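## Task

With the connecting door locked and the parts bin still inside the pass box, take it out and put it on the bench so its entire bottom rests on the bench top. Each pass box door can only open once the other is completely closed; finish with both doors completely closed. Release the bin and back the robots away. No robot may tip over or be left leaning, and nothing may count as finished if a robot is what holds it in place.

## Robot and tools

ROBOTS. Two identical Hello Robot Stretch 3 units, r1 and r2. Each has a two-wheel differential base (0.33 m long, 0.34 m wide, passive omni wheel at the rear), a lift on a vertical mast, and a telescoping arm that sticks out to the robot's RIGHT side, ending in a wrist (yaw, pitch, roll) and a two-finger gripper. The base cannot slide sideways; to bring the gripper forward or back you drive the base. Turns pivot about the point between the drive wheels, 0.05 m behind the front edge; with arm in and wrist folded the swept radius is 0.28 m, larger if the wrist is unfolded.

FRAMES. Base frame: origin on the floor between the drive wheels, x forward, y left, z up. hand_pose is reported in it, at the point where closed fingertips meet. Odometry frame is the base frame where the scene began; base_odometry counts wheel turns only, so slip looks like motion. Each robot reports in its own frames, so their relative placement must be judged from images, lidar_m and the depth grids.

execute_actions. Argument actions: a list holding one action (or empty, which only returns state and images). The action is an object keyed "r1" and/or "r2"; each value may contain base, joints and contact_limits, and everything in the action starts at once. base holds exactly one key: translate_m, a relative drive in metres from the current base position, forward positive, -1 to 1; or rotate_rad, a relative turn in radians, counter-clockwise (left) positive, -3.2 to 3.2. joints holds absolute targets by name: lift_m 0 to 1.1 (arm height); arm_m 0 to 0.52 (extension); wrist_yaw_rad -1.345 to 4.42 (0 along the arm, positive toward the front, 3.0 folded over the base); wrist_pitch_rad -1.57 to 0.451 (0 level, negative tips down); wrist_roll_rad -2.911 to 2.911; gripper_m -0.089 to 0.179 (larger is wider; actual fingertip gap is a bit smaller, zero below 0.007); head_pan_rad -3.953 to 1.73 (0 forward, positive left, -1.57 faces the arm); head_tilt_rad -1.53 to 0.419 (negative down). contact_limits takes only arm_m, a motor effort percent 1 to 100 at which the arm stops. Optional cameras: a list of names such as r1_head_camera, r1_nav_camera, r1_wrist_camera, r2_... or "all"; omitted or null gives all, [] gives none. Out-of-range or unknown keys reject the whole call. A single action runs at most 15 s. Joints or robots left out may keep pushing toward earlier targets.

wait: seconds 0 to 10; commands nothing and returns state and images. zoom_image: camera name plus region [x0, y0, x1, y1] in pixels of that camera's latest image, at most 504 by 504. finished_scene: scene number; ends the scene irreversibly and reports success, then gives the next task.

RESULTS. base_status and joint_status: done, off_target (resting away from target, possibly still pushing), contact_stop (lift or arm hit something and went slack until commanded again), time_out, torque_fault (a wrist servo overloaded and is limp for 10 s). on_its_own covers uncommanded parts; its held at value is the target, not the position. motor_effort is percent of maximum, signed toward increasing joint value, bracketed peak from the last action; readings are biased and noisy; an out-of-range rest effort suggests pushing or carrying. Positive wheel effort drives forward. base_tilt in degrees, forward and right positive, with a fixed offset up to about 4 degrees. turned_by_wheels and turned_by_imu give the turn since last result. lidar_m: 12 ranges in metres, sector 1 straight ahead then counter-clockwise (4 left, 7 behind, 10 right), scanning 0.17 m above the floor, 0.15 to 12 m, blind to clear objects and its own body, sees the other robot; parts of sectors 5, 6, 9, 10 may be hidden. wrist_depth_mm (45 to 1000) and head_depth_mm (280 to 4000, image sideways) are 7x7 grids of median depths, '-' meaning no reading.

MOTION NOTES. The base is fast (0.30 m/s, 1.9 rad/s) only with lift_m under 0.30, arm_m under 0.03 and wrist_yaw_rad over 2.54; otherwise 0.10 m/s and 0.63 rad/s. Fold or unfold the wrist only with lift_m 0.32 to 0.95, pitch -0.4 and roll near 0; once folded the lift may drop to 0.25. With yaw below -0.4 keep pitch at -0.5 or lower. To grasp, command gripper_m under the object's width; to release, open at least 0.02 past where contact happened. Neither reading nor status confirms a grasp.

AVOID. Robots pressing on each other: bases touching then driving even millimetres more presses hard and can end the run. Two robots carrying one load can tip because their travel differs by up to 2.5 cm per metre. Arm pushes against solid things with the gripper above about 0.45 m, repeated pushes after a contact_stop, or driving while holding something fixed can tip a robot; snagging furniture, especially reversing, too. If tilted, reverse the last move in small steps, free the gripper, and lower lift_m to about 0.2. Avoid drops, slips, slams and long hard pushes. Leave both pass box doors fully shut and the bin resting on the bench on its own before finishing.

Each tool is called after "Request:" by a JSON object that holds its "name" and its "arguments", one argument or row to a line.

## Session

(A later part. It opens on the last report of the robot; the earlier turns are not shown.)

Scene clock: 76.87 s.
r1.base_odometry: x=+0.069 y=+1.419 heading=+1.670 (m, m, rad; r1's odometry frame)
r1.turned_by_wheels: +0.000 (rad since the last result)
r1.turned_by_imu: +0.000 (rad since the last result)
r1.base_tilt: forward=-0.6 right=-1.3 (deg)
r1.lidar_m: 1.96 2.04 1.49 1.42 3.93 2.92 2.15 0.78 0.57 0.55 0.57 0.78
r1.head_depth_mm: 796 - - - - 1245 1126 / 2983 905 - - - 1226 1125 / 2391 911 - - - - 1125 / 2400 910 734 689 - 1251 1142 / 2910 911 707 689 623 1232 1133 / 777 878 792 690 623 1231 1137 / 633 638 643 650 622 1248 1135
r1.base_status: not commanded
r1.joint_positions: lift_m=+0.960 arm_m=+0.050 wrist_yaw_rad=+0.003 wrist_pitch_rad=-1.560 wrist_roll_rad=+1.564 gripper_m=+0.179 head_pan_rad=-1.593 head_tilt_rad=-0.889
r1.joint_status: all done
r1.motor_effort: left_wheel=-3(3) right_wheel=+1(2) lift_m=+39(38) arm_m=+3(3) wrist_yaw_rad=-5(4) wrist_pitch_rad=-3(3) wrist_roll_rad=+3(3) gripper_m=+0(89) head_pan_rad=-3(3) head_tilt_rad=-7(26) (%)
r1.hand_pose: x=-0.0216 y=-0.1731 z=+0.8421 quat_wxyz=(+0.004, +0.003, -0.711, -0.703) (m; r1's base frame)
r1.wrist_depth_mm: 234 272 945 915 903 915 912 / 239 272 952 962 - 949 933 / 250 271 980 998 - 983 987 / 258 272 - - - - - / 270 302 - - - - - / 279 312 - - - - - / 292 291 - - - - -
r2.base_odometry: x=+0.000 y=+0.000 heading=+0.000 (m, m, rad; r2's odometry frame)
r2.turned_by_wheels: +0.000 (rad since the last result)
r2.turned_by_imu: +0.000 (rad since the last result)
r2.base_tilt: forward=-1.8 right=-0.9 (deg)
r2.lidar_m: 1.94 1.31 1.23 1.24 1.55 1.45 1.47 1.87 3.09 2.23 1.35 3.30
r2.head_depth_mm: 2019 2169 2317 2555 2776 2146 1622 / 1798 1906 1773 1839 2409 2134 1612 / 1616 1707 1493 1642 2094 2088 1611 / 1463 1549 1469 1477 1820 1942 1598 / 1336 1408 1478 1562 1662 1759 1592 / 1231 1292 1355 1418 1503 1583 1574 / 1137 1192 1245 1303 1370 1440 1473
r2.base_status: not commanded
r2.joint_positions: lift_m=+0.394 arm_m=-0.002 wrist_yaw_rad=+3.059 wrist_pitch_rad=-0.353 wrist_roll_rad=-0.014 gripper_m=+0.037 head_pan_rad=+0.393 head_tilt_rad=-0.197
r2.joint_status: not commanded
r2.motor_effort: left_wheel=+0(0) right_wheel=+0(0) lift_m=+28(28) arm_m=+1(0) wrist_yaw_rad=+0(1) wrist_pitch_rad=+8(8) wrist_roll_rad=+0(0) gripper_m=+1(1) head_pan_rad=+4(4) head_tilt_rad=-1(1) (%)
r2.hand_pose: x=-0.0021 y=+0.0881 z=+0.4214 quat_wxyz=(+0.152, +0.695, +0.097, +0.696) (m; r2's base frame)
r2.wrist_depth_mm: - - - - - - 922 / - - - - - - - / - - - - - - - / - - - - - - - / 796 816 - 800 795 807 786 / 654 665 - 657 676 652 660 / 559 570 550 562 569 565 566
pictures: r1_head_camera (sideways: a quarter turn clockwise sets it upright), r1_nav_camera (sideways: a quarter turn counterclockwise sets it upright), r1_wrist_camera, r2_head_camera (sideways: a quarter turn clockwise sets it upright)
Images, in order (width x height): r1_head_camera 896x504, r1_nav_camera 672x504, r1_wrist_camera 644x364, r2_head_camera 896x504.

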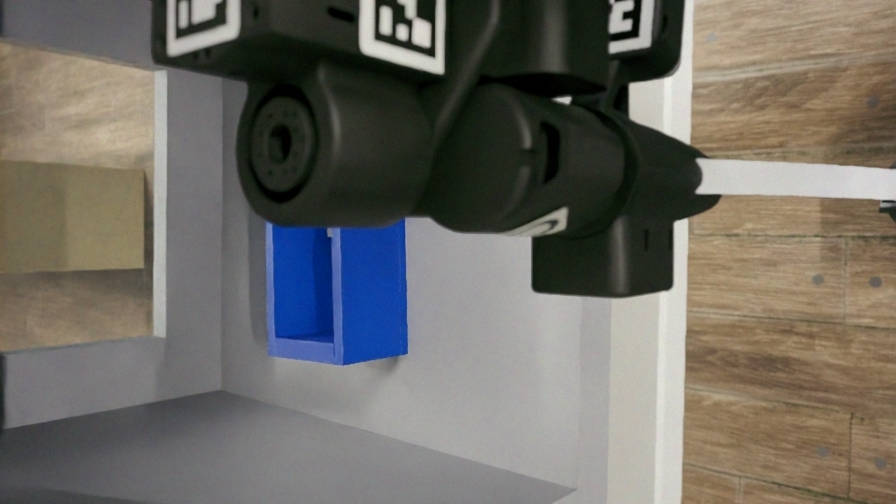

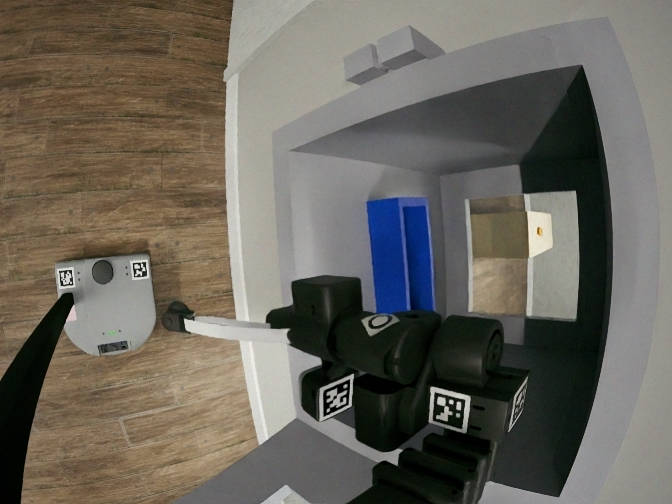

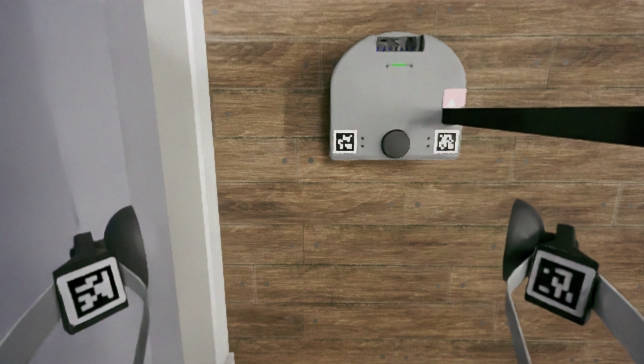

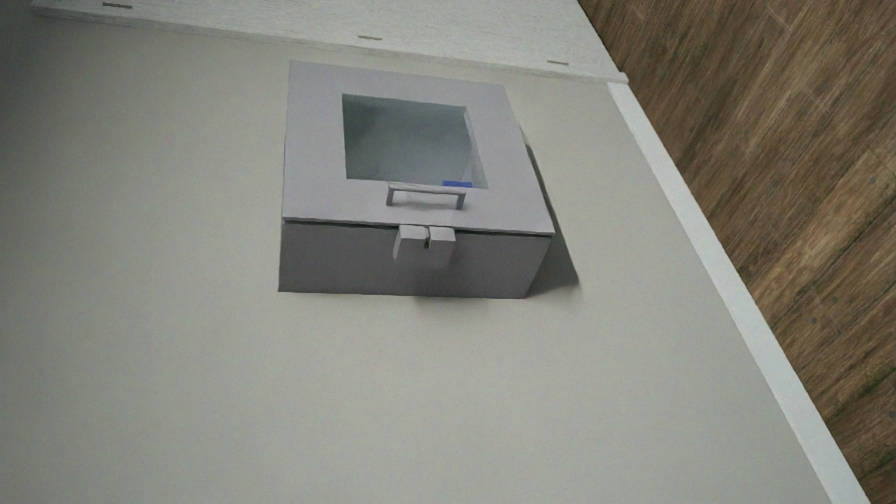

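Request:
{"name": "execute_actions", "arguments": {
  "actions": [
    {"r1":{"joints":{"lift_m":0.98,"arm_m":0.28,"head_tilt_rad":-0.5},"contact_limits":{"arm_m":12}}}
  ],
  "cameras": ["r1_head_camera","r1_nav_camera","r1_wrist_camera"]
}}

Scene clock: 90.17 s.
r1.base_odometry: x=+0.069 y=+1.419 heading=+1.670 (m, m, rad; r1's odometry frame)
r1.turned_by_wheels: +0.000 (rad since the last result)
r1.turned_by_imu: -0.001 (rad since the last result)
r1.base_tilt: forward=-0.6 right=-1.2 (deg)
r1.lidar_m: 1.96 2.04 1.48 1.42 3.92 2.92 2.16 0.77 0.57 0.55 0.57 0.78
r1.head_depth_mm: 425 813 - 940 839 686 571 / 427 - - 971 736 667 571 / 428 - - - 756 667 573 / 430 - 2656 2719 766 665 571 / 431 - 3783 980 764 665 570 / 431 819 858 929 826 684 568 / 433 645 655 665 672 645 569
r1.base_status: not commanded
r1.joint_positions: lift_m=+0.980 arm_m=+0.280 wrist_yaw_rad=+0.002 wrist_pitch_rad=-1.561 wrist_roll_rad=+1.565 gripper_m=+0.179 head_pan_rad=-1.593 head_tilt_rad=-0.507
r1.joint_status: all done
r1.motor_effort: left_wheel=-3(3) right_wheel=+1(1) lift_m=+38(40) arm_m=+3(5) wrist_yaw_rad=-3(5) wrist_pitch_rad=-3(3) wrist_roll_rad=+2(3) gripper_m=+1(1) head_pan_rad=-3(3) head_tilt_rad=+4(36) (%)
r1.contact_limits: arm_m 12 (drawing in: default 21, maximum 35; extending or still: default 29, maximum 48)
r1.hand_pose: x=-0.0216 y=-0.4029 z=+0.8621 quat_wxyz=(+0.003, +0.002, -0.710, -0.704) (m; r1's base frame)
r1.wrist_depth_mm: 174 248 249 248 251 938 926 / 181 245 257 259 257 - 952 / 190 240 268 265 267 - - / 232 237 278 275 - - - / 266 262 288 285 - - - / - 268 299 300 - - - / 275 243 312 310 - - -
r2.base_odometry: x=+0.000 y=+0.000 heading=+0.000 (m, m, rad; r2's odometry frame)
r2.turned_by_wheels: +0.000 (rad since the last result)
r2.turned_by_imu: +0.001 (rad since the last result)
r2.base_tilt: forward=-1.7 right=-1.1 (deg)
r2.lidar_m: 1.94 1.32 1.23 1.25 1.56 1.45 1.48 1.88 3.10 2.22 1.35 3.29
r2.head_depth_mm: 2022 2168 2342 2514 2778 2149 1630 / 1804 1914 1757 1824 2422 2130 1619 / 1607 1712 1474 1648 2095 2096 1609 / 1458 1544 1464 1488 1833 1924 1591 / 1339 1400 1486 1565 1660 1764 1593 / 1235 1289 1351 1419 1506 1574 1572 / 1137 1191 1250 1301 1367 1439 1482
r2.base_status: not commanded
r2.joint_positions: lift_m=+0.394 arm_m=-0.002 wrist_yaw_rad=+3.059 wrist_pitch_rad=-0.353 wrist_roll_rad=-0.014 gripper_m=+0.037 head_pan_rad=+0.393 head_tilt_rad=-0.197
r2.joint_status: not commanded
r2.motor_effort: left_wheel=+0(0) right_wheel=+0(0) lift_m=+29(29) arm_m=+0(0) wrist_yaw_rad=+0(0) wrist_pitch_rad=+8(8) wrist_roll_rad=+0(0) gripper_m=+0(0) head_pan_rad=+4(4) head_tilt_rad=-1(1) (%)
r2.hand_pose: x=-0.0021 y=+0.0881 z=+0.4214 quat_wxyz=(+0.152, +0.695, +0.097, +0.696) (m; r2's base frame)
r2.wrist_depth_mm: - - - - - - 928 / - - - - - - - / - - - - - - - / - - - - - - - / 793 784 - 788 796 790 819 / 657 651 - 650 664 651 655 / 557 559 553 562 572 564 569
pictures: r1_head_camera (sideways: a quarter turn clockwise sets it upright), r1_nav_camera (sideways: a quarter turn counterclockwise sets it upright), r1_wrist_camera
Images, in order (width x height): r1_head_camera 896x504, r1_nav_camera 672x504, r1_wrist_camera 644x364.

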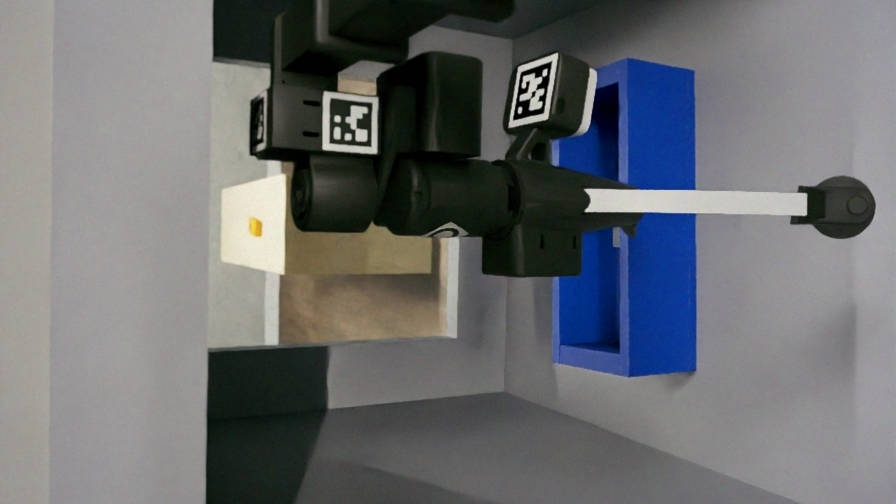

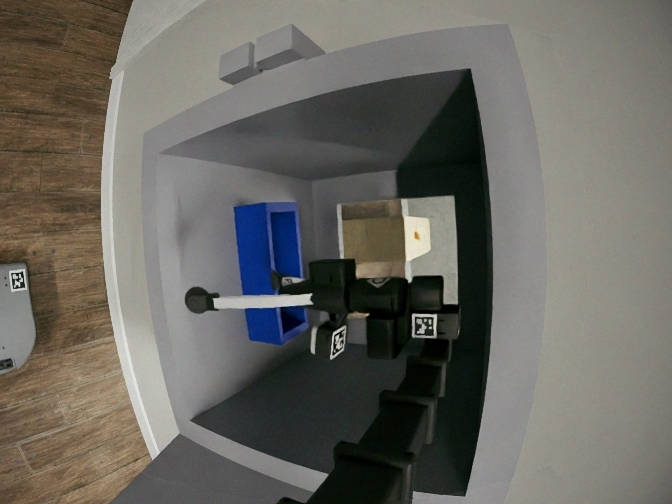

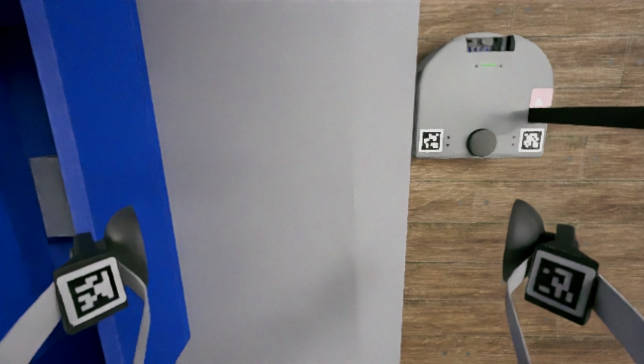

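Request:
{"name": "execute_actions", "arguments": {
  "actions": [
    {"r1":{"joints":{"arm_m":0.47},"contact_limits":{"arm_m":12}}}
  ],
  "cameras": ["r1_head_camera","r1_wrist_camera"]
}}

Scene clock: 96.07 s.
r1.base_odometry: x=+0.069 y=+1.419 heading=+1.670 (m, m, rad; r1's odometry frame)
r1.turned_by_wheels: +0.000 (rad since the last result)
r1.turned_by_imu: +0.000 (rad since the last result)
r1.base_tilt: forward=-0.6 right=-1.3 (deg)
r1.lidar_m: 1.96 2.04 1.49 1.42 3.94 2.93 2.16 0.78 0.57 0.55 0.57 0.78
r1.head_depth_mm: 426 - - 937 841 686 572 / 428 - 3597 969 756 666 569 / 428 - - 988 770 667 570 / 429 - 2630 987 767 665 569 / 430 - 3772 980 764 666 570 / 432 814 853 924 826 685 569 / 433 648 654 662 673 647 567
r1.base_status: not commanded
r1.joint_positions: lift_m=+0.980 arm_m=+0.470 wrist_yaw_rad=+0.002 wrist_pitch_rad=-1.561 wrist_roll_rad=+1.566 gripper_m=+0.179 head_pan_rad=-1.593 head_tilt_rad=-0.507
r1.joint_status: all done
r1.motor_effort: left_wheel=-3(3) right_wheel=+2(2) lift_m=+38(38) arm_m=+3(4) wrist_yaw_rad=-3(3) wrist_pitch_rad=-3(3) wrist_roll_rad=+2(2) gripper_m=+0(1) head_pan_rad=-3(3) head_tilt_rad=+5(4) (%)
r1.contact_limits: arm_m 12 (drawing in: default 21, maximum 35; extending or still: default 29, maximum 48)
r1.hand_pose: x=-0.0216 y=-0.5929 z=+0.8621 quat_wxyz=(+0.003, +0.002, -0.710, -0.704) (m; r1's base frame)
r1.wrist_depth_mm: 250 250 197 239 228 246 246 / 261 260 226 245 239 254 255 / 270 269 222 256 253 264 260 / 277 279 249 234 264 271 272 / 289 287 243 273 275 284 280 / 296 299 283 281 284 295 - / 318 316 308 282 302 307 306
r2.base_odometry: x=+0.000 y=+0.000 heading=+0.000 (m, m, rad; r2's odometry frame)
r2.turned_by_wheels: +0.000 (rad since the last result)
r2.turned_by_imu: +0.000 (rad since the last result)
r2.base_tilt: forward=-1.7 right=-0.9 (deg)
r2.lidar_m: 1.94 1.32 1.23 1.25 1.56 1.45 1.47 1.88 3.10 2.23 1.35 3.30
r2.head_depth_mm: 2041 2189 2311 2564 2776 2139 1636 / 1784 1904 1762 1840 2413 2143 1621 / 1615 1716 1479 1646 2101 2107 1600 / 1462 1545 1452 1481 1835 1920 1598 / 1337 1402 1482 1568 1661 1752 1581 / 1227 1296 1351 1429 1500 1588 1579 / 1137 1192 1244 1303 1371 1435 1476
r2.base_status: not commanded
r2.joint_positions: lift_m=+0.394 arm_m=-0.002 wrist_yaw_rad=+3.059 wrist_pitch_rad=-0.353 wrist_roll_rad=-0.014 gripper_m=+0.037 head_pan_rad=+0.393 head_tilt_rad=-0.197
r2.joint_status: not commanded
r2.motor_effort: left_wheel=+0(0) right_wheel=+0(1) lift_m=+28(28) arm_m=+0(1) wrist_yaw_rad=+0(0) wrist_pitch_rad=+8(8) wrist_roll_rad=+0(1) gripper_m=+1(0) head_pan_rad=+5(4) head_tilt_rad=+0(1) (%)
r2.hand_pose: x=-0.0021 y=+0.0881 z=+0.4214 quat_wxyz=(+0.152, +0.695, +0.097, +0.696) (m; r2's base frame)
r2.wrist_depth_mm: - - - - - - 932 / - - - - - - - / - - - - - - - / - - - - - - - / 807 794 - 806 796 796 803 / 665 661 - 661 650 664 670 / 561 568 541 565 561 563 566
pictures: r1_head_camera (sideways: a quarter turn clockwise sets it upright), r1_wrist_camera
Images, in order (width x height): r1_head_camera 896x504, r1_wrist_camera 644x364.

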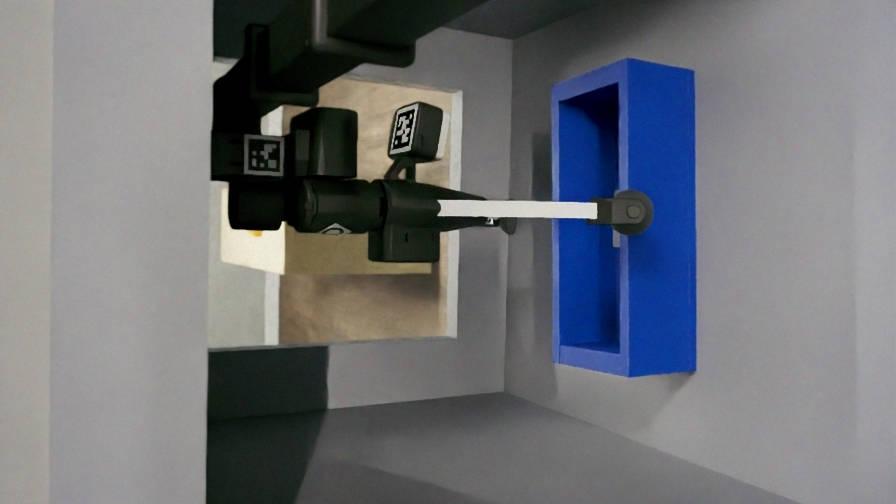

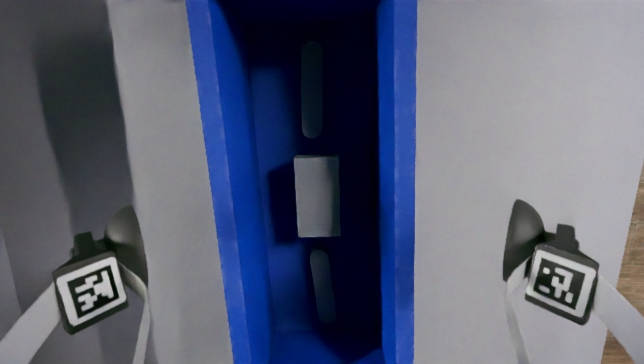

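Request:
{"name": "execute_actions", "arguments": {
  "actions": [
    {"r1":{"joints":{"arm_m":0.479,"lift_m":0.916}}}
  ],
  "cameras": ["r1_wrist_camera"]
}}

Request:
{"name": "execute_actions", "arguments": {
  "actions": [
    {"r1":{"joints":{"gripper_m":0.094}}}
  ],
  "cameras": ["r1_head_camera","r1_wrist_camera"]
}}

Scene clock: 102.10 s.
r1.base_odometry: x=+0.069 y=+1.419 heading=+1.670 (m, m, rad; r1's odometry frame)
r1.turned_by_wheels: +0.000 (rad since the last result)
r1.turned_by_imu: +0.000 (rad since the last result)
r1.base_tilt: forward=-0.6 right=-1.2 (deg)
r1.lidar_m: 1.96 2.04 1.48 1.42 3.96 2.93 2.16 0.78 0.57 0.55 0.57 0.78
r1.head_depth_mm: 425 813 842 - 830 686 573 / 427 - - 2696 759 669 572 / 428 - - - 769 665 570 / 430 - 2658 2725 766 665 570 / 430 - 3806 979 765 667 568 / 431 815 858 926 829 684 570 / 432 647 656 661 671 645 567
r1.base_status: not commanded
r1.joint_positions: lift_m=+0.916 arm_m=+0.479 wrist_yaw_rad=+0.002 wrist_pitch_rad=-1.561 wrist_roll_rad=+1.566 gripper_m=+0.179 head_pan_rad=-1.593 head_tilt_rad=-0.507
r1.joint_status: all done
r1.motor_effort: left_wheel=-3(3) right_wheel=+1(1) lift_m=+29(33) arm_m=+3(6) wrist_yaw_rad=-2(3) wrist_pitch_rad=-3(3) wrist_roll_rad=+2(2) gripper_m=+0(1) head_pan_rad=-3(3) head_tilt_rad=+4(5) (%)
r1.hand_pose: x=-0.0216 y=-0.6018 z=+0.7984 quat_wxyz=(+0.003, +0.002, -0.710, -0.704) (m; r1's base frame)
r1.wrist_depth_mm: 193 188 169 179 161 185 188 / 199 196 164 185 166 192 193 / 205 204 160 191 171 200 199 / 214 211 156 197 176 206 208 / 219 218 152 175 181 168 213 / - 228 148 213 187 174 221 / 240 237 165 220 194 233 232
r2.base_odometry: x=+0.000 y=+0.000 heading=+0.000 (m, m, rad; r2's odometry frame)
r2.turned_by_wheels: +0.000 (rad since the last result)
r2.turned_by_imu: +0.000 (rad since the last result)
r2.base_tilt: forward=-1.8 right=-0.8 (deg)
r2.lidar_m: 1.95 1.31 1.23 1.25 1.56 1.45 1.47 1.88 3.09 2.23 1.35 3.29
r2.head_depth_mm: 2014 2161 2328 2516 2732 2142 1628 / 1796 1907 1766 1849 2395 2120 1618 / 1604 1714 1485 1642 2111 2111 1615 / 1460 1538 1455 1488 1827 1919 1599 / 1334 1408 1479 1575 1661 1762 1580 / 1234 1289 1354 1424 1495 1581 1578 / 1138 1191 1249 1315 1366 1435 1463
r2.base_status: not commanded
r2.joint_positions: lift_m=+0.394 arm_m=-0.002 wrist_yaw_rad=+3.059 wrist_pitch_rad=-0.353 wrist_roll_rad=-0.014 gripper_m=+0.037 head_pan_rad=+0.393 head_tilt_rad=-0.197
r2.joint_status: not commanded
r2.motor_effort: left_wheel=+1(0) right_wheel=+1(0) lift_m=+28(28) arm_m=+1(1) wrist_yaw_rad=+0(0) wrist_pitch_rad=+8(8) wrist_roll_rad=+0(0) gripper_m=+0(0) head_pan_rad=+4(5) head_tilt_rad=-1(2) (%)
r2.hand_pose: x=-0.0021 y=+0.0881 z=+0.4214 quat_wxyz=(+0.152, +0.695, +0.097, +0.696) (m; r2's base frame)
r2.wrist_depth_mm: - - - - - - 910 / - - - - - - - / - - - - - - - / - - - - - - - / 798 791 - 787 782 796 805 / 649 666 - 663 652 662 643 / 564 559 553 562 560 559 582
pictures: r1_wrist_camera
Images, in order (width x height): r1_wrist_camera 644x364.

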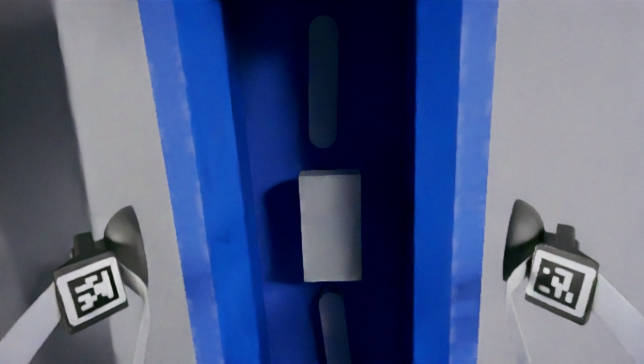

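Scene clock: 103.43 s.
r1.base_odometry: x=+0.069 y=+1.419 heading=+1.670 (m, m, rad; r1's odometry frame)
r1.turned_by_wheels: +0.000 (rad since the last result)
r1.turned_by_imu: +0.000 (rad since the last result)
r1.base_tilt: forward=-0.5 right=-1.3 (deg)
r1.lidar_m: 1.96 2.04 1.48 1.42 3.94 2.93 2.16 0.78 0.57 0.55 0.57 0.78
r1.head_depth_mm: 426 819 843 - 832 689 570 / 428 - - 2708 758 667 571 / 429 - - - 770 669 570 / 429 - 2659 2721 766 669 571 / 431 - 3676 980 764 666 570 / 433 816 858 929 822 683 569 / 434 649 654 663 674 645 569
r1.base_status: not commanded
r1.joint_positions: lift_m=+0.916 arm_m=+0.479 wrist_yaw_rad=+0.002 wrist_pitch_rad=-1.575 wrist_roll_rad=+1.566 gripper_m=+0.095 head_pan_rad=-1.593 head_tilt_rad=-0.507
r1.joint_status: all done
r1.motor_effort: left_wheel=-3(3) right_wheel=+1(1) lift_m=+21(29) arm_m=+3(3) wrist_yaw_rad=-3(3) wrist_pitch_rad=+1(3) wrist_roll_rad=+3(2) gripper_m=-21(99) head_pan_rad=-3(3) head_tilt_rad=+4(4) (%)
r1.hand_pose: x=-0.0216 y=-0.5982 z=+0.7990 quat_wxyz=(+0.003, +0.002, -0.705, -0.709) (m; r1's base frame)
r1.wrist_depth_mm: 192 115 180 181 150 190 190 / 198 196 176 186 153 196 197 / 206 205 172 195 158 205 205 / 214 212 166 174 162 211 211 / 222 218 162 177 168 216 219 / 229 - 159 217 174 - 229 / 237 239 174 227 181 237 236
r2.base_odometry: x=+0.000 y=+0.000 heading=+0.000 (m, m, rad; r2's odometry frame)
r2.turned_by_wheels: +0.000 (rad since the last result)
r2.turned_by_imu: +0.000 (rad since the last result)
r2.base_tilt: forward=-1.7 right=-1.1 (deg)
r2.lidar_m: 1.95 1.32 1.23 1.25 1.56 1.45 1.48 1.88 3.10 2.22 1.35 3.30
r2.head_depth_mm: 2035 2175 2330 2576 2774 2143 1637 / 1802 1920 1772 1833 2427 2138 1623 / 1613 1716 1482 1650 2108 2104 1602 / 1459 1547 1450 1490 1842 1926 1585 / 1335 1403 1484 1571 1657 1755 1587 / 1234 1294 1350 1418 1494 1592 1574 / 1137 1188 1246 1299 1360 1437 1479
r2.base_status: not commanded
r2.joint_positions: lift_m=+0.394 arm_m=-0.002 wrist_yaw_rad=+3.059 wrist_pitch_rad=-0.353 wrist_roll_rad=-0.014 gripper_m=+0.037 head_pan_rad=+0.393 head_tilt_rad=-0.197
r2.joint_status: not commanded
r2.motor_effort: left_wheel=+0(0) right_wheel=+0(1) lift_m=+28(28) arm_m=+0(0) wrist_yaw_rad=+0(0) wrist_pitch_rad=+8(8) wrist_roll_rad=+0(1) gripper_m=+0(1) head_pan_rad=+4(5) head_tilt_rad=-1(1) (%)
r2.hand_pose: x=-0.0021 y=+0.0881 z=+0.4214 quat_wxyz=(+0.152, +0.695, +0.097, +0.696) (m; r2's base frame)
r2.wrist_depth_mm: - - - - - - 932 / - - - - - - - / - - - - - - - / - - - - - - - / 809 790 - 799 804 791 806 / 653 666 - 680 662 673 655 / 565 567 548 557 566 560 563
pictures: r1_head_camera (sideways: a quarter turn clockwise sets it upright), r1_wrist_camera
Images, in order (width x height): r1_head_camera 896x504, r1_wrist_camera 644x364.

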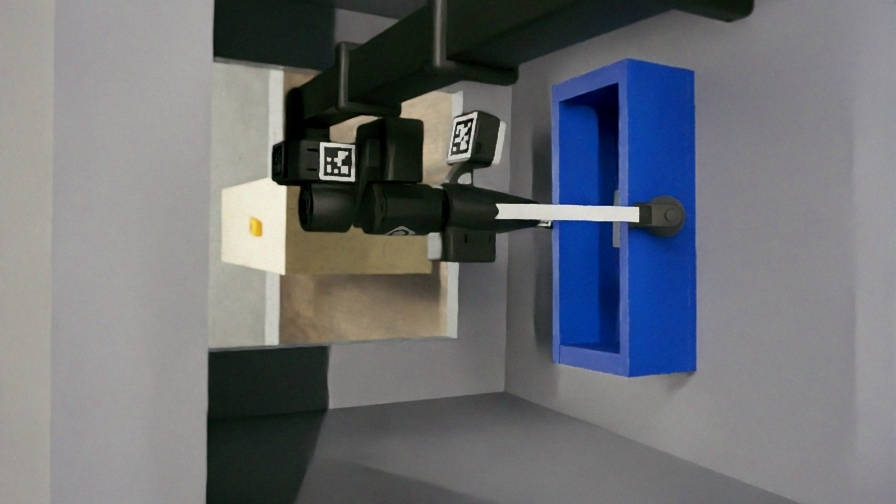

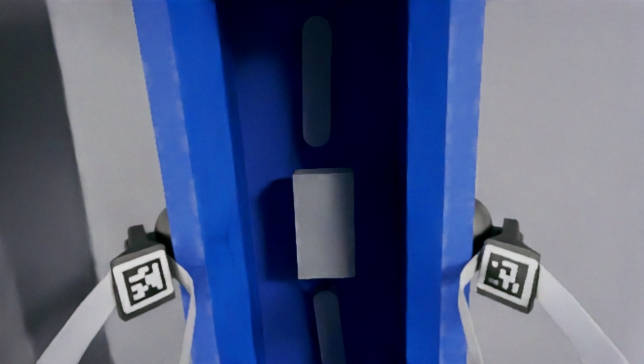

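Request:
{"name": "execute_actions", "arguments": {
  "actions": [
    {"r1":{"joints":{"lift_m":0.96,"head_pan_rad":1.45,"head_tilt_rad":-0.4}}}
  ],
  "cameras": ["r1_wrist_camera","r1_head_camera"]
}}

Request:
{"name": "execute_actions", "arguments": {
  "actions": [
    {"r1":{"joints":{"arm_m":0.04}}}
  ],
  "cameras": ["r1_wrist_camera"]
}}

Scene clock: 108.70 s.
r1.base_odometry: x=+0.069 y=+1.419 heading=+1.670 (m, m, rad; r1's odometry frame)
r1.turned_by_wheels: +0.000 (rad since the last result)
r1.turned_by_imu: +0.000 (rad since the last result)
r1.base_tilt: forward=-0.7 right=-1.3 (deg)
r1.lidar_m: 1.97 2.04 1.48 1.42 3.97 2.93 2.16 0.78 0.57 0.55 0.57 0.78
r1.head_depth_mm: 3239 3432 3683 3317 2318 1780 1454 / 3258 3413 3665 1538 2050 1723 1444 / 3243 3478 2458 1592 2196 1779 1454 / 3142 3452 2436 1592 2329 1783 1449 / 3157 3429 2438 1566 2290 1770 1437 / 3167 3355 3535 1576 2135 1709 1444 / 3153 3323 3621 3240 2320 1768 1438
r1.base_status: not commanded
r1.joint_positions: lift_m=+0.960 arm_m=+0.479 wrist_yaw_rad=+0.002 wrist_pitch_rad=-1.567 wrist_roll_rad=+1.566 gripper_m=+0.095 head_pan_rad=+1.443 head_tilt_rad=-0.409
r1.joint_status: all done
r1.motor_effort: left_wheel=-2(3) right_wheel=+1(1) lift_m=+44(48) arm_m=+2(3) wrist_yaw_rad=-3(3) wrist_pitch_rad=-1(2) wrist_roll_rad=+2(2) gripper_m=-20(21) head_pan_rad=+3(39) head_tilt_rad=+5(19) (%)
r1.hand_pose: x=-0.0216 y=-0.6005 z=+0.8420 quat_wxyz=(+0.003, +0.002, -0.708, -0.706) (m; r1's base frame)
r1.wrist_depth_mm: 230 227 179 184 153 225 228 / 238 237 174 188 157 234 236 / 247 246 169 195 161 243 244 / 256 255 165 174 165 253 250 / 264 264 160 180 171 258 261 / 274 - 156 220 175 274 270 / 288 286 153 227 181 284 282
r2.base_odometry: x=+0.000 y=+0.000 heading=+0.000 (m, m, rad; r2's odometry frame)
r2.turned_by_wheels: +0.000 (rad since the last result)
r2.turned_by_imu: +0.000 (rad since the last result)
r2.base_tilt: forward=-1.6 right=-0.9 (deg)
r2.lidar_m: 1.95 1.32 1.23 1.25 1.55 1.45 1.47 1.88 3.10 2.22 1.35 3.30
r2.head_depth_mm: 2026 2179 2327 2565 2782 2146 1614 / 1802 1920 1771 1825 2409 2130 1621 / 1605 1708 1479 1650 2102 2111 1608 / 1462 1534 1456 1479 1832 1935 1594 / 1334 1401 1476 1567 1657 1750 1586 / 1226 1286 1360 1431 1510 1589 1575 / 1139 1195 1244 1308 1369 1438 1474
r2.base_status: not commanded
r2.joint_positions: lift_m=+0.394 arm_m=-0.002 wrist_yaw_rad=+3.059 wrist_pitch_rad=-0.353 wrist_roll_rad=-0.014 gripper_m=+0.037 head_pan_rad=+0.393 head_tilt_rad=-0.197
r2.joint_status: not commanded
r2.motor_effort: left_wheel=+0(0) right_wheel=+1(1) lift_m=+28(28) arm_m=+0(0) wrist_yaw_rad=+0(0) wrist_pitch_rad=+9(8) wrist_roll_rad=+0(0) gripper_m=+0(0) head_pan_rad=+4(4) head_tilt_rad=-1(1) (%)
r2.hand_pose: x=-0.0021 y=+0.0881 z=+0.4214 quat_wxyz=(+0.152, +0.695, +0.097, +0.696) (m; r2's base frame)
r2.wrist_depth_mm: - - - - - - 939 / - - - - - - - / - - - - - - - / - - - - - - - / 806 816 - 783 795 813 805 / 666 655 - 657 644 666 653 / 568 564 552 565 561 570 565
pictures: r1_head_camera (sideways: a quarter turn clockwise sets it upright), r1_wrist_camera
Images, in order (width x height): r1_head_camera 896x504, r1_wrist_camera 644x364.

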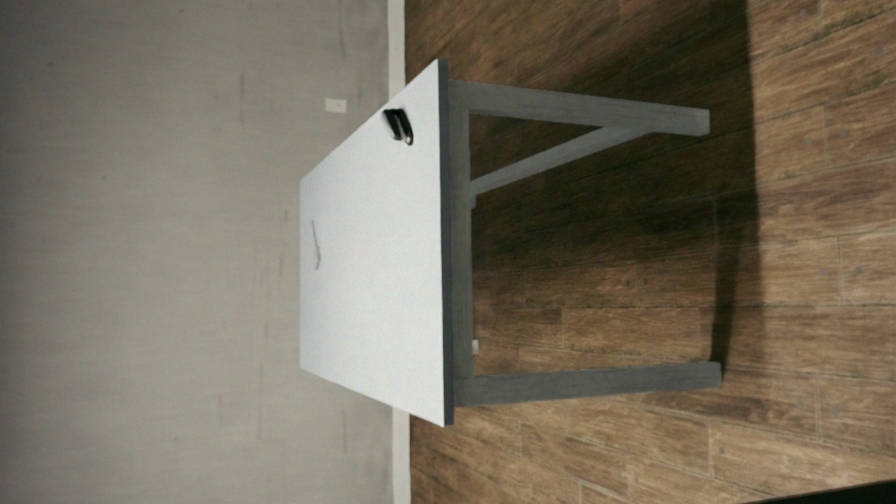

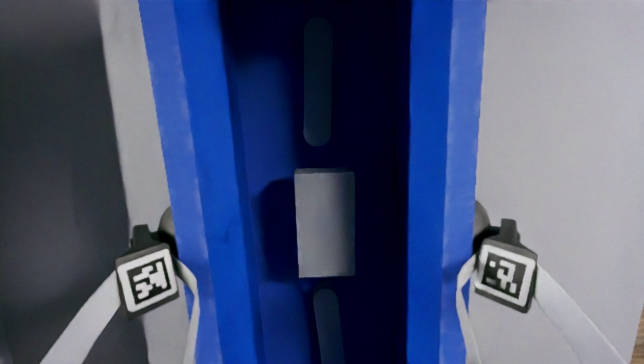

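Scene clock: 113.13 s.
r1.base_odometry: x=+0.069 y=+1.419 heading=+1.670 (m, m, rad; r1's odometry frame)
r1.turned_by_wheels: +0.000 (rad since the last result)
r1.turned_by_imu: +0.000 (rad since the last result)
r1.base_tilt: forward=-0.7 right=-1.2 (deg)
r1.lidar_m: 1.96 2.03 1.49 1.42 3.95 2.93 2.16 0.78 0.57 0.55 0.57 0.78
r1.head_depth_mm: 3291 3480 3813 3302 2346 1795 1441 / 3302 3465 3752 1548 2035 1716 1458 / 3209 3420 2485 1575 2214 1783 1441 / 3207 3383 2450 1588 2315 1778 1439 / 3213 3368 2432 1587 2315 1761 1433 / 3187 3354 3541 1564 2121 1711 1442 / 3148 3355 3600 3277 2307 1767 1441
r1.base_status: not commanded
r1.joint_positions: lift_m=+0.960 arm_m=+0.040 wrist_yaw_rad=+0.002 wrist_pitch_rad=-1.565 wrist_roll_rad=+1.566 gripper_m=+0.095 head_pan_rad=+1.443 head_tilt_rad=-0.409
r1.joint_status: all done
r1.motor_effort: left_wheel=-3(2) right_wheel=+1(1) lift_m=+44(44) arm_m=-3(6) wrist_yaw_rad=-2(3) wrist_pitch_rad=-1(2) wrist_roll_rad=+2(2) gripper_m=-20(19) head_pan_rad=+3(4) head_tilt_rad=+5(5) (%)
r1.hand_pose: x=-0.0216 y=-0.1623 z=+0.8420 quat_wxyz=(+0.003, +0.002, -0.709, -0.705) (m; r1's base frame)
r1.wrist_depth_mm: 233 242 179 183 153 904 899 / 239 244 175 188 157 938 939 / 249 256 169 196 161 976 997 / 257 274 164 175 165 - - / 267 270 159 180 170 - - / 277 - 156 218 176 - - / 292 293 153 228 181 - -
r2.base_odometry: x=+0.000 y=+0.000 heading=+0.000 (m, m, rad; r2's odometry frame)
r2.turned_by_wheels: +0.000 (rad since the last result)
r2.turned_by_imu: +0.000 (rad since the last result)
r2.base_tilt: forward=-1.6 right=-0.9 (deg)
r2.lidar_m: 1.94 1.32 1.23 1.25 1.56 1.45 1.47 1.88 3.09 2.23 1.34 3.30
r2.head_depth_mm: 2028 2148 2347 2545 2750 2137 1630 / 1786 1934 1770 1836 2409 2124 1616 / 1606 1713 1485 1646 2102 2105 1613 / 1464 1541 1457 1476 1840 1929 1587 / 1337 1407 1480 1562 1660 1763 1579 / 1230 1288 1355 1421 1500 1579 1568 / 1142 1192 1251 1306 1366 1441 1476
r2.base_status: not commanded
r2.joint_positions: lift_m=+0.394 arm_m=-0.002 wrist_yaw_rad=+3.059 wrist_pitch_rad=-0.353 wrist_roll_rad=-0.014 gripper_m=+0.037 head_pan_rad=+0.393 head_tilt_rad=-0.197
r2.joint_status: not commanded
r2.motor_effort: left_wheel=+0(0) right_wheel=+0(1) lift_m=+28(28) arm_m=+0(1) wrist_yaw_rad=+0(0) wrist_pitch_rad=+8(8) wrist_roll_rad=+0(0) gripper_m=+1(1) head_pan_rad=+5(4) head_tilt_rad=-1(1) (%)
r2.hand_pose: x=-0.0021 y=+0.0881 z=+0.4214 quat_wxyz=(+0.152, +0.695, +0.097, +0.696) (m; r2's base frame)
r2.wrist_depth_mm: - - - - - - 929 / - - - - - - - / - - - - - - - / - - - - - - - / 799 793 - 799 781 804 777 / 658 655 - 656 657 661 661 / 564 555 543 561 566 562 549
pictures: r1_wrist_camera
Images, in order (width x height): r1_wrist_camera 644x364.

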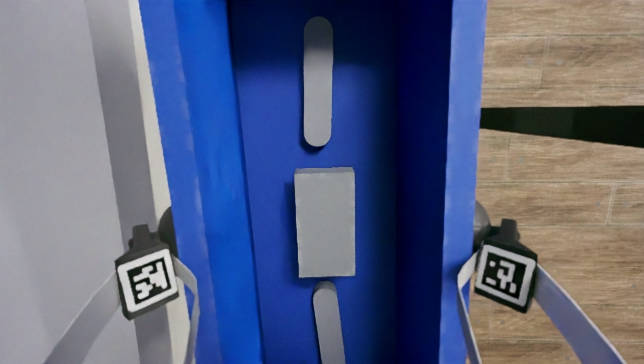

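Request:
{"name": "execute_actions", "arguments": {
  "actions": [
    {"r1":{"base":{"rotate_rad":1.54},"joints":{"head_pan_rad":0.0,"head_tilt_rad":-0.7}}}
  ],
  "cameras": []
}}

Request:
{"name": "execute_actions", "arguments": {
  "actions": [
    {"r1":{"base":{"translate_m":0.92}}}
  ],
  "cameras": ["r1_head_camera"]
}}

Request:
{"name": "execute_actions", "arguments": {
  "actions": [
    {"r1":{"base":{"rotate_rad":1.59},"joints":{"head_pan_rad":-1.6,"head_tilt_rad":-0.9}}}
  ],
  "cameras": ["r1_head_camera","r1_nav_camera","r1_wrist_camera"]
}}

Scene clock: 123.80 s.
r1.base_odometry: x=+0.069 y=+1.419 heading=-3.074 (m, m, rad; r1's odometry frame)
r1.turned_by_wheels: +1.540 (rad since the last result)
r1.turned_by_imu: +1.549 (rad since the last result)
r1.base_tilt: forward=-0.6 right=-1.3 (deg)
r1.lidar_m: 1.42 3.93 2.96 2.49 0.81 0.57 0.55 0.56 0.75 1.87 2.01 1.48
r1.head_depth_mm: 3188 1465 1573 1847 1648 1401 1208 / 3109 1528 2431 2010 1661 1394 1210 / 3094 1522 2493 2034 1635 1406 1207 / 3147 1514 2505 2056 1658 1404 1210 / 3227 1607 2329 1914 1644 1395 1203 / 3276 3422 2599 2025 1658 1400 1211 / 3276 3474 2619 2047 1637 1391 1215
r1.base_status: done
r1.joint_positions: lift_m=+0.960 arm_m=+0.040 wrist_yaw_rad=+0.002 wrist_pitch_rad=-1.565 wrist_roll_rad=+1.566 gripper_m=+0.095 head_pan_rad=+0.007 head_tilt_rad=-0.691
r1.joint_status: all done
r1.motor_effort: left_wheel=-4(10) right_wheel=+1(4) lift_m=+43(44) arm_m=-3(3) wrist_yaw_rad=-3(3) wrist_pitch_rad=-1(2) wrist_roll_rad=+2(2) gripper_m=-20(20) head_pan_rad=-3(37) head_tilt_rad=-5(33) (%)
r1.hand_pose: x=-0.0216 y=-0.1623 z=+0.8420 quat_wxyz=(+0.003, +0.002, -0.709, -0.705) (m; r1's base frame)
r1.wrist_depth_mm: 931 907 180 183 152 898 914 / 969 964 174 189 157 939 947 / - 975 169 195 161 982 - / - - 165 174 164 - - / - - 160 181 171 - - / - - 157 217 176 - - / - - 154 226 181 - -
r2.base_odometry: x=+0.000 y=+0.000 heading=+0.000 (m, m, rad; r2's odometry frame)
r2.turned_by_wheels: +0.000 (rad since the last result)
r2.turned_by_imu: +0.001 (rad since the last result)
r2.base_tilt: forward=-1.8 right=-0.8 (deg)
r2.lidar_m: 1.95 1.32 1.23 1.25 1.56 1.45 1.47 1.88 3.09 2.22 1.35 3.29
r2.head_depth_mm: 2039 2184 2326 2552 2750 2137 1620 / 1812 1928 1756 1835 2413 2118 1618 / 1611 1713 1476 1632 2081 2095 1606 / 1457 1547 1453 1487 1821 1926 1598 / 1337 1403 1480 1564 1666 1754 1588 / 1234 1281 1350 1427 1498 1585 1583 / 1141 1194 1247 1296 1366 1445 1475
r2.base_status: not commanded
r2.joint_positions: lift_m=+0.394 arm_m=-0.002 wrist_yaw_rad=+3.059 wrist_pitch_rad=-0.353 wrist_roll_rad=-0.014 gripper_m=+0.037 head_pan_rad=+0.393 head_tilt_rad=-0.197
r2.joint_status: not commanded
r2.motor_effort: left_wheel=+0(0) right_wheel=+0(1) lift_m=+28(28) arm_m=+1(0) wrist_yaw_rad=+1(0) wrist_pitch_rad=+8(8) wrist_roll_rad=+0(0) gripper_m=+1(1) head_pan_rad=+5(4) head_tilt_rad=-2(1) (%)
r2.hand_pose: x=-0.0021 y=+0.0881 z=+0.4214 quat_wxyz=(+0.152, +0.695, +0.097, +0.696) (m; r2's base frame)
r2.wrist_depth_mm: - - - - - - 936 / - - - - - - - / - - - - - - - / - - - - - - - / 805 788 - 828 795 794 807 / 653 663 - 644 660 658 655 / 562 554 542 558 568 570 558
pictures: none
No camera images: the call's "cameras" was empty. Leave "cameras" out to get every camera's image.

Scene clock: 133.97 s.
r1.base_odometry: x=-0.849 y=+1.356 heading=-3.074 (m, m, rad; r1's odometry frame)
r1.turned_by_wheels: +0.000 (rad since the last result)
r1.turned_by_imu: +0.004 (rad since the last result)
r1.base_tilt: forward=-0.6 right=-1.2 (deg)
r1.lidar_m: 1.46 0.53 2.99 2.85 2.16 1.53 1.47 1.51 1.99 1.93 1.98 0.64
r1.head_depth_mm: 2454 1526 1076 834 682 1372 1204 / 2443 1522 1073 835 700 1409 1211 / 2476 1510 1077 835 700 1394 1212 / 2464 1533 1079 836 700 1405 1208 / 2456 1519 1076 838 701 1389 1212 / 2496 2751 1128 837 700 863 1105 / 2478 2757 2642 1957 702 1368 1209
r1.base_status: done
r1.joint_positions: lift_m=+0.960 arm_m=+0.040 wrist_yaw_rad=+0.002 wrist_pitch_rad=-1.565 wrist_roll_rad=+1.566 gripper_m=+0.095 head_pan_rad=+0.007 head_tilt_rad=-0.691
r1.joint_status: not commanded
r1.motor_effort: left_wheel=-4(6) right_wheel=+1(4) lift_m=+44(44) arm_m=-2(3) wrist_yaw_rad=-3(2) wrist_pitch_rad=-1(1) wrist_roll_rad=+2(2) gripper_m=-20(20) head_pan_rad=-3(3) head_tilt_rad=-5(5) (%)
r1.hand_pose: x=-0.0216 y=-0.1623 z=+0.8420 quat_wxyz=(+0.003, +0.002, -0.709, -0.705) (m; r1's base frame)
r1.wrist_depth_mm: 938 920 179 183 153 906 908 / 971 967 173 188 156 943 942 / 991 970 169 196 161 962 1000 / - - 164 174 166 - - / - - 159 180 170 - - / - - 157 219 175 - - / - - 153 228 181 - -
r2.base_odometry: x=+0.000 y=+0.000 heading=+0.000 (m, m, rad; r2's odometry frame)
r2.turned_by_wheels: +0.000 (rad since the last result)
r2.turned_by_imu: +0.001 (rad since the last result)
r2.base_tilt: forward=-1.7 right=-1.0 (deg)
r2.lidar_m: 1.94 1.32 1.23 1.25 1.56 1.45 1.47 1.88 3.10 2.23 1.35 3.29
r2.head_depth_mm: 2027 2182 2331 2595 2762 2143 1625 / 1803 1929 1763 1828 2430 2121 1616 / 1606 1704 1482 1636 2086 2102 1597 / 1456 1545 1455 1488 1828 1928 1588 / 1336 1400 1486 1572 1659 1755 1587 / 1228 1293 1353 1428 1496 1581 1567 / 1143 1197 1249 1309 1368 1438 1468
r2.base_status: not commanded
r2.joint_positions: lift_m=+0.394 arm_m=-0.002 wrist_yaw_rad=+3.059 wrist_pitch_rad=-0.353 wrist_roll_rad=-0.014 gripper_m=+0.037 head_pan_rad=+0.393 head_tilt_rad=-0.197
r2.joint_status: not commanded
r2.motor_effort: left_wheel=+0(0) right_wheel=+0(0) lift_m=+28(28) arm_m=-1(1) wrist_yaw_rad=+0(0) wrist_pitch_rad=+8(8) wrist_roll_rad=+0(0) gripper_m=+0(0) head_pan_rad=+4(4) head_tilt_rad=-2(2) (%)
r2.hand_pose: x=-0.0021 y=+0.0881 z=+0.4214 quat_wxyz=(+0.152, +0.695, +0.097, +0.696) (m; r2's base frame)
r2.wrist_depth_mm: - - - - - - 942 / - - - - - - - / - - - - - - - / - - - - - - - / 801 793 - 806 801 795 787 / 656 677 - 655 657 661 676 / 552 561 544 557 558 566 554
pictures: r1_head_camera (sideways: a quarter turn clockwise sets it upright)
Images, in order (width x height): r1_head_camera 896x504.

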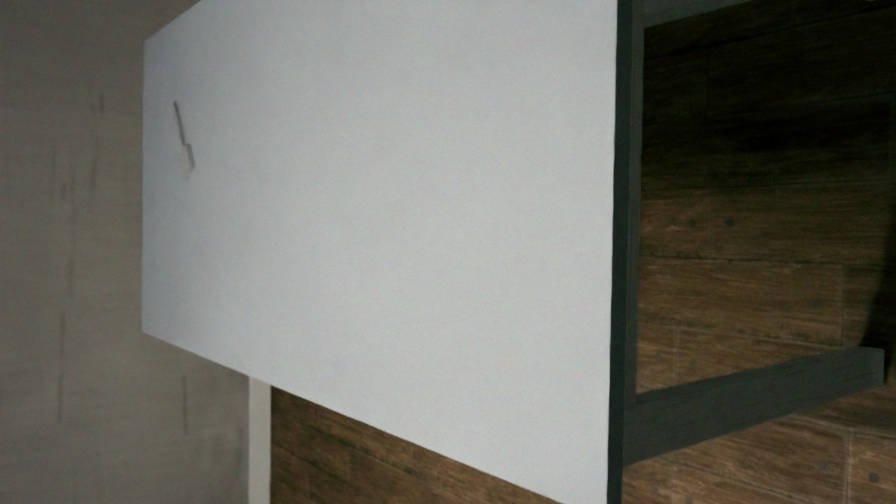

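Scene clock: 137.47 s.
r1.base_odometry: x=-0.849 y=+1.356 heading=-1.484 (m, m, rad; r1's odometry frame)
r1.turned_by_wheels: +1.590 (rad since the last result)
r1.turned_by_imu: +1.600 (rad since the last result)
r1.base_tilt: forward=-0.6 right=-1.3 (deg)
r1.lidar_m: 2.85 2.13 1.52 1.47 1.51 2.01 1.93 1.99 0.65 1.53 0.52 2.98
r1.head_depth_mm: 1228 1027 - - - 459 433 / 1231 965 - - - 461 434 / 1239 967 - - - - 418 / 1248 970 794 704 - 467 429 / 1249 977 796 704 1433 456 430 / 2519 970 796 705 935 445 413 / 2632 2380 1815 711 1439 1217 377
r1.base_status: done
r1.joint_positions: lift_m=+0.960 arm_m=+0.040 wrist_yaw_rad=+0.002 wrist_pitch_rad=-1.565 wrist_roll_rad=+1.566 gripper_m=+0.095 head_pan_rad=-1.593 head_tilt_rad=-0.889
r1.joint_status: all done
r1.motor_effort: left_wheel=-4(10) right_wheel=+2(4) lift_m=+43(44) arm_m=-3(3) wrist_yaw_rad=-3(2) wrist_pitch_rad=-1(1) wrist_roll_rad=+2(2) gripper_m=-20(19) head_pan_rad=-3(37) head_tilt_rad=-7(28) (%)
r1.hand_pose: x=-0.0216 y=-0.1623 z=+0.8420 quat_wxyz=(+0.003, +0.002, -0.709, -0.705) (m; r1's base frame)
r1.wrist_depth_mm: 957 921 179 182 153 914 918 / 964 950 174 189 157 950 944 / - - 169 195 161 984 975 / - - 164 175 166 - - / - - 160 179 170 - - / - - 156 219 175 - - / 360 - 154 228 181 - -
r2.base_odometry: x=+0.000 y=+0.000 heading=+0.000 (m, m, rad; r2's odometry frame)
r2.turned_by_wheels: +0.000 (rad since the last result)
r2.turned_by_imu: +0.000 (rad since the last result)
r2.base_tilt: forward=-1.7 right=-0.9 (deg)
r2.lidar_m: 1.95 1.32 1.23 1.24 1.56 1.45 1.48 1.89 3.09 2.23 1.35 3.31
r2.head_depth_mm: 2033 2171 2333 2559 2742 2144 1624 / 1788 1921 1776 1838 2403 2120 1617 / 1608 1704 1481 1649 2096 2091 1602 / 1454 1537 1460 1477 1823 1924 1596 / 1331 1409 1477 1565 1649 1752 1594 / 1233 1283 1355 1417 1500 1588 1574 / 1139 1190 1241 1310 1374 1440 1477
r2.base_status: not commanded
r2.joint_positions: lift_m=+0.394 arm_m=-0.002 wrist_yaw_rad=+3.059 wrist_pitch_rad=-0.353 wrist_roll_rad=-0.014 gripper_m=+0.037 head_pan_rad=+0.393 head_tilt_rad=-0.197
r2.joint_status: not commanded
r2.motor_effort: left_wheel=+0(0) right_wheel=+0(1) lift_m=+28(28) arm_m=+0(0) wrist_yaw_rad=+0(0) wrist_pitch_rad=+8(8) wrist_roll_rad=+0(0) gripper_m=+0(0) head_pan_rad=+4(4) head_tilt_rad=-1(1) (%)
r2.hand_pose: x=-0.0021 y=+0.0881 z=+0.4214 quat_wxyz=(+0.152, +0.695, +0.097, +0.696) (m; r2's base frame)
r2.wrist_depth_mm: - - - - - - 942 / - - - - - - - / - - - - - - - / - - - - - - - / 804 789 - 793 800 812 801 / 663 654 - 656 656 661 663 / 557 559 539 565 563 559 556
pictures: r1_head_camera (sideways: a quarter turn clockwise sets it upright), r1_nav_camera (sideways: a quarter turn counterclockwise sets it upright), r1_wrist_camera
Images, in order (width x height): r1_head_camera 896x504, r1_nav_camera 672x504, r1_wrist_camera 644x364.

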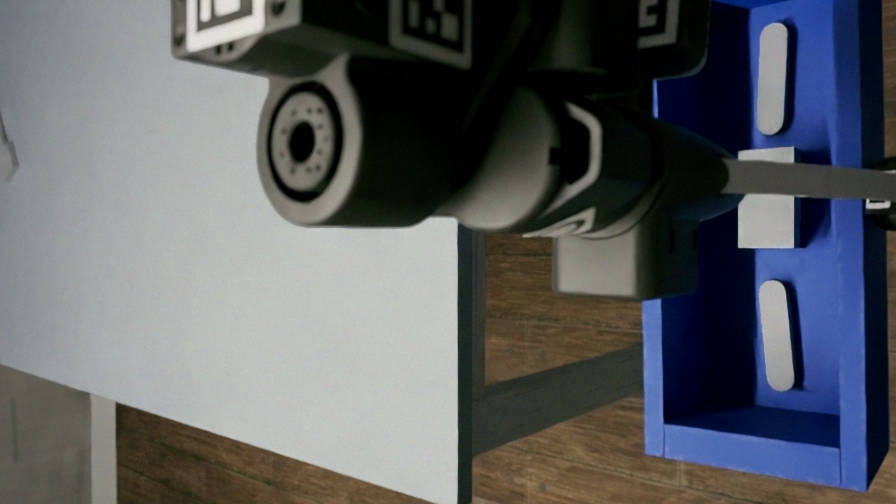

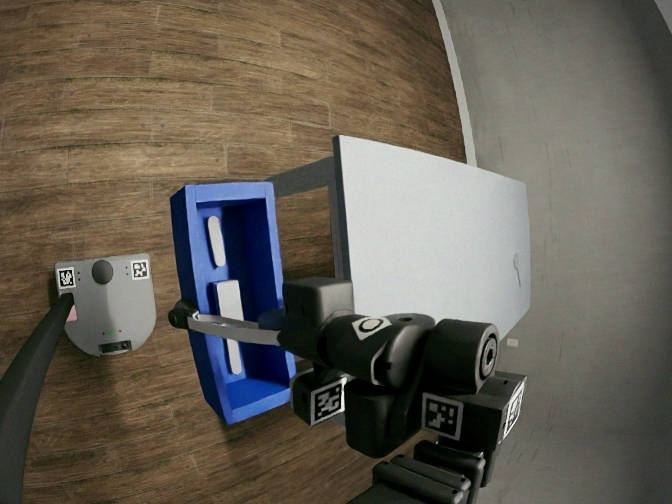

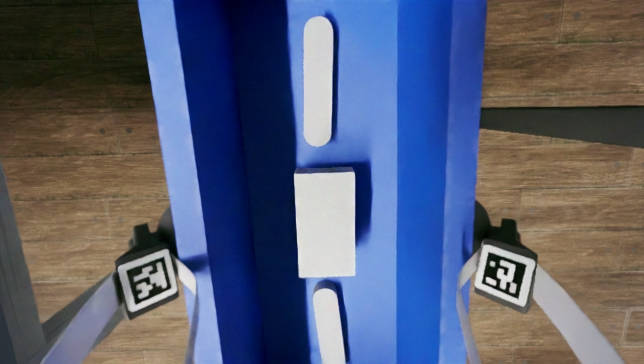

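Request:
{"name": "execute_actions", "arguments": {
  "actions": [
    {"r1":{"joints":{"lift_m":0.975,"arm_m":0.5}}}
  ],
  "cameras": ["r1_head_camera"]
}}

Scene clock: 146.83 s.
r1.base_odometry: x=-0.849 y=+1.356 heading=-1.484 (m, m, rad; r1's odometry frame)
r1.turned_by_wheels: +0.000 (rad since the last result)
r1.turned_by_imu: -0.001 (rad since the last result)
r1.base_tilt: forward=-0.6 right=-1.3 (deg)
r1.lidar_m: 2.85 2.13 1.53 1.47 1.51 2.01 1.93 1.99 0.65 1.52 0.52 2.98
r1.head_depth_mm: 1181 961 750 698 1405 1261 1122 / 1280 962 687 703 1437 1265 1130 / - 728 688 703 1429 1254 1137 / 1294 966 684 705 1419 1257 1140 / 1238 972 683 704 1437 1248 1139 / 2485 972 795 708 937 1252 1135 / 2622 2377 1806 707 1431 1266 1140
r1.base_status: not commanded
r1.joint_positions: lift_m=+0.975 arm_m=+0.500 wrist_yaw_rad=+0.001 wrist_pitch_rad=-1.565 wrist_roll_rad=+1.566 gripper_m=+0.095 head_pan_rad=-1.593 head_tilt_rad=-0.889
r1.joint_status: all done
r1.motor_effort: left_wheel=-4(4) right_wheel=+2(2) lift_m=+44(47) arm_m=+3(2) wrist_yaw_rad=-3(3) wrist_pitch_rad=-1(2) wrist_roll_rad=+2(2) gripper_m=-20(20) head_pan_rad=-3(3) head_tilt_rad=-7(7) (%)
r1.hand_pose: x=-0.0216 y=-0.6218 z=+0.8570 quat_wxyz=(+0.003, +0.002, -0.709, -0.705) (m; r1's base frame)
r1.wrist_depth_mm: 233 230 179 182 152 230 913 / 241 239 174 188 156 237 - / 251 249 169 195 161 244 - / 258 258 165 174 167 259 - / 267 267 160 180 169 262 - / 281 - 156 218 176 280 - / 292 291 153 226 181 - -
r2.base_odometry: x=+0.000 y=+0.000 heading=+0.000 (m, m, rad; r2's odometry frame)
r2.turned_by_wheels: +0.000 (rad since the last result)
r2.turned_by_imu: +0.001 (rad since the last result)
r2.base_tilt: forward=-1.8 right=-1.0 (deg)
r2.lidar_m: 1.94 1.32 1.23 1.25 1.56 1.45 1.48 1.88 3.09 2.23 1.35 3.30
r2.head_depth_mm: 2026 2169 2345 2545 2789 2124 1624 / 1796 1917 1776 1841 2407 2138 1620 / 1612 1705 1482 1639 2087 2109 1600 / 1469 1541 1458 1481 1820 1926 1587 / 1336 1400 1476 1553 1660 1750 1577 / 1232 1288 1350 1423 1511 1582 1569 / 1136 1189 1251 1301 1365 1437 1472
r2.base_status: not commanded
r2.joint_positions: lift_m=+0.394 arm_m=-0.002 wrist_yaw_rad=+3.059 wrist_pitch_rad=-0.353 wrist_roll_rad=-0.014 gripper_m=+0.037 head_pan_rad=+0.393 head_tilt_rad=-0.197
r2.joint_status: not commanded
r2.motor_effort: left_wheel=+0(0) right_wheel=+0(0) lift_m=+28(28) arm_m=+0(0) wrist_yaw_rad=+0(0) wrist_pitch_rad=+8(8) wrist_roll_rad=+0(0) gripper_m=+1(0) head_pan_rad=+5(4) head_tilt_rad=-1(1) (%)
r2.hand_pose: x=-0.0021 y=+0.0881 z=+0.4214 quat_wxyz=(+0.152, +0.695, +0.097, +0.696) (m; r2's base frame)
r2.wrist_depth_mm: - - - - - - 942 / - - - - - - - / - - - - - - - / - - - - - - - / 782 792 - 783 794 782 782 / 656 664 - 651 655 669 678 / 562 566 552 566 559 563 555
pictures: r1_head_camera (sideways: a quarter turn clockwise sets it upright)
Images, in order (width x height): r1_head_camera 896x504.

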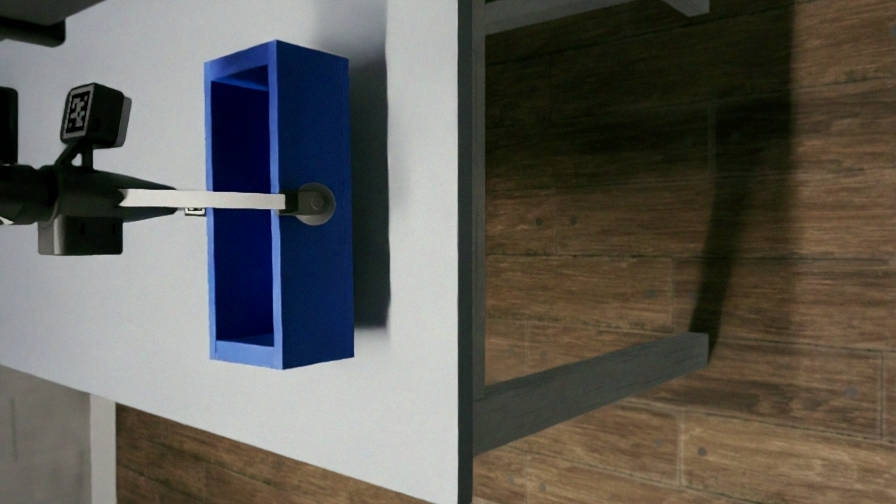

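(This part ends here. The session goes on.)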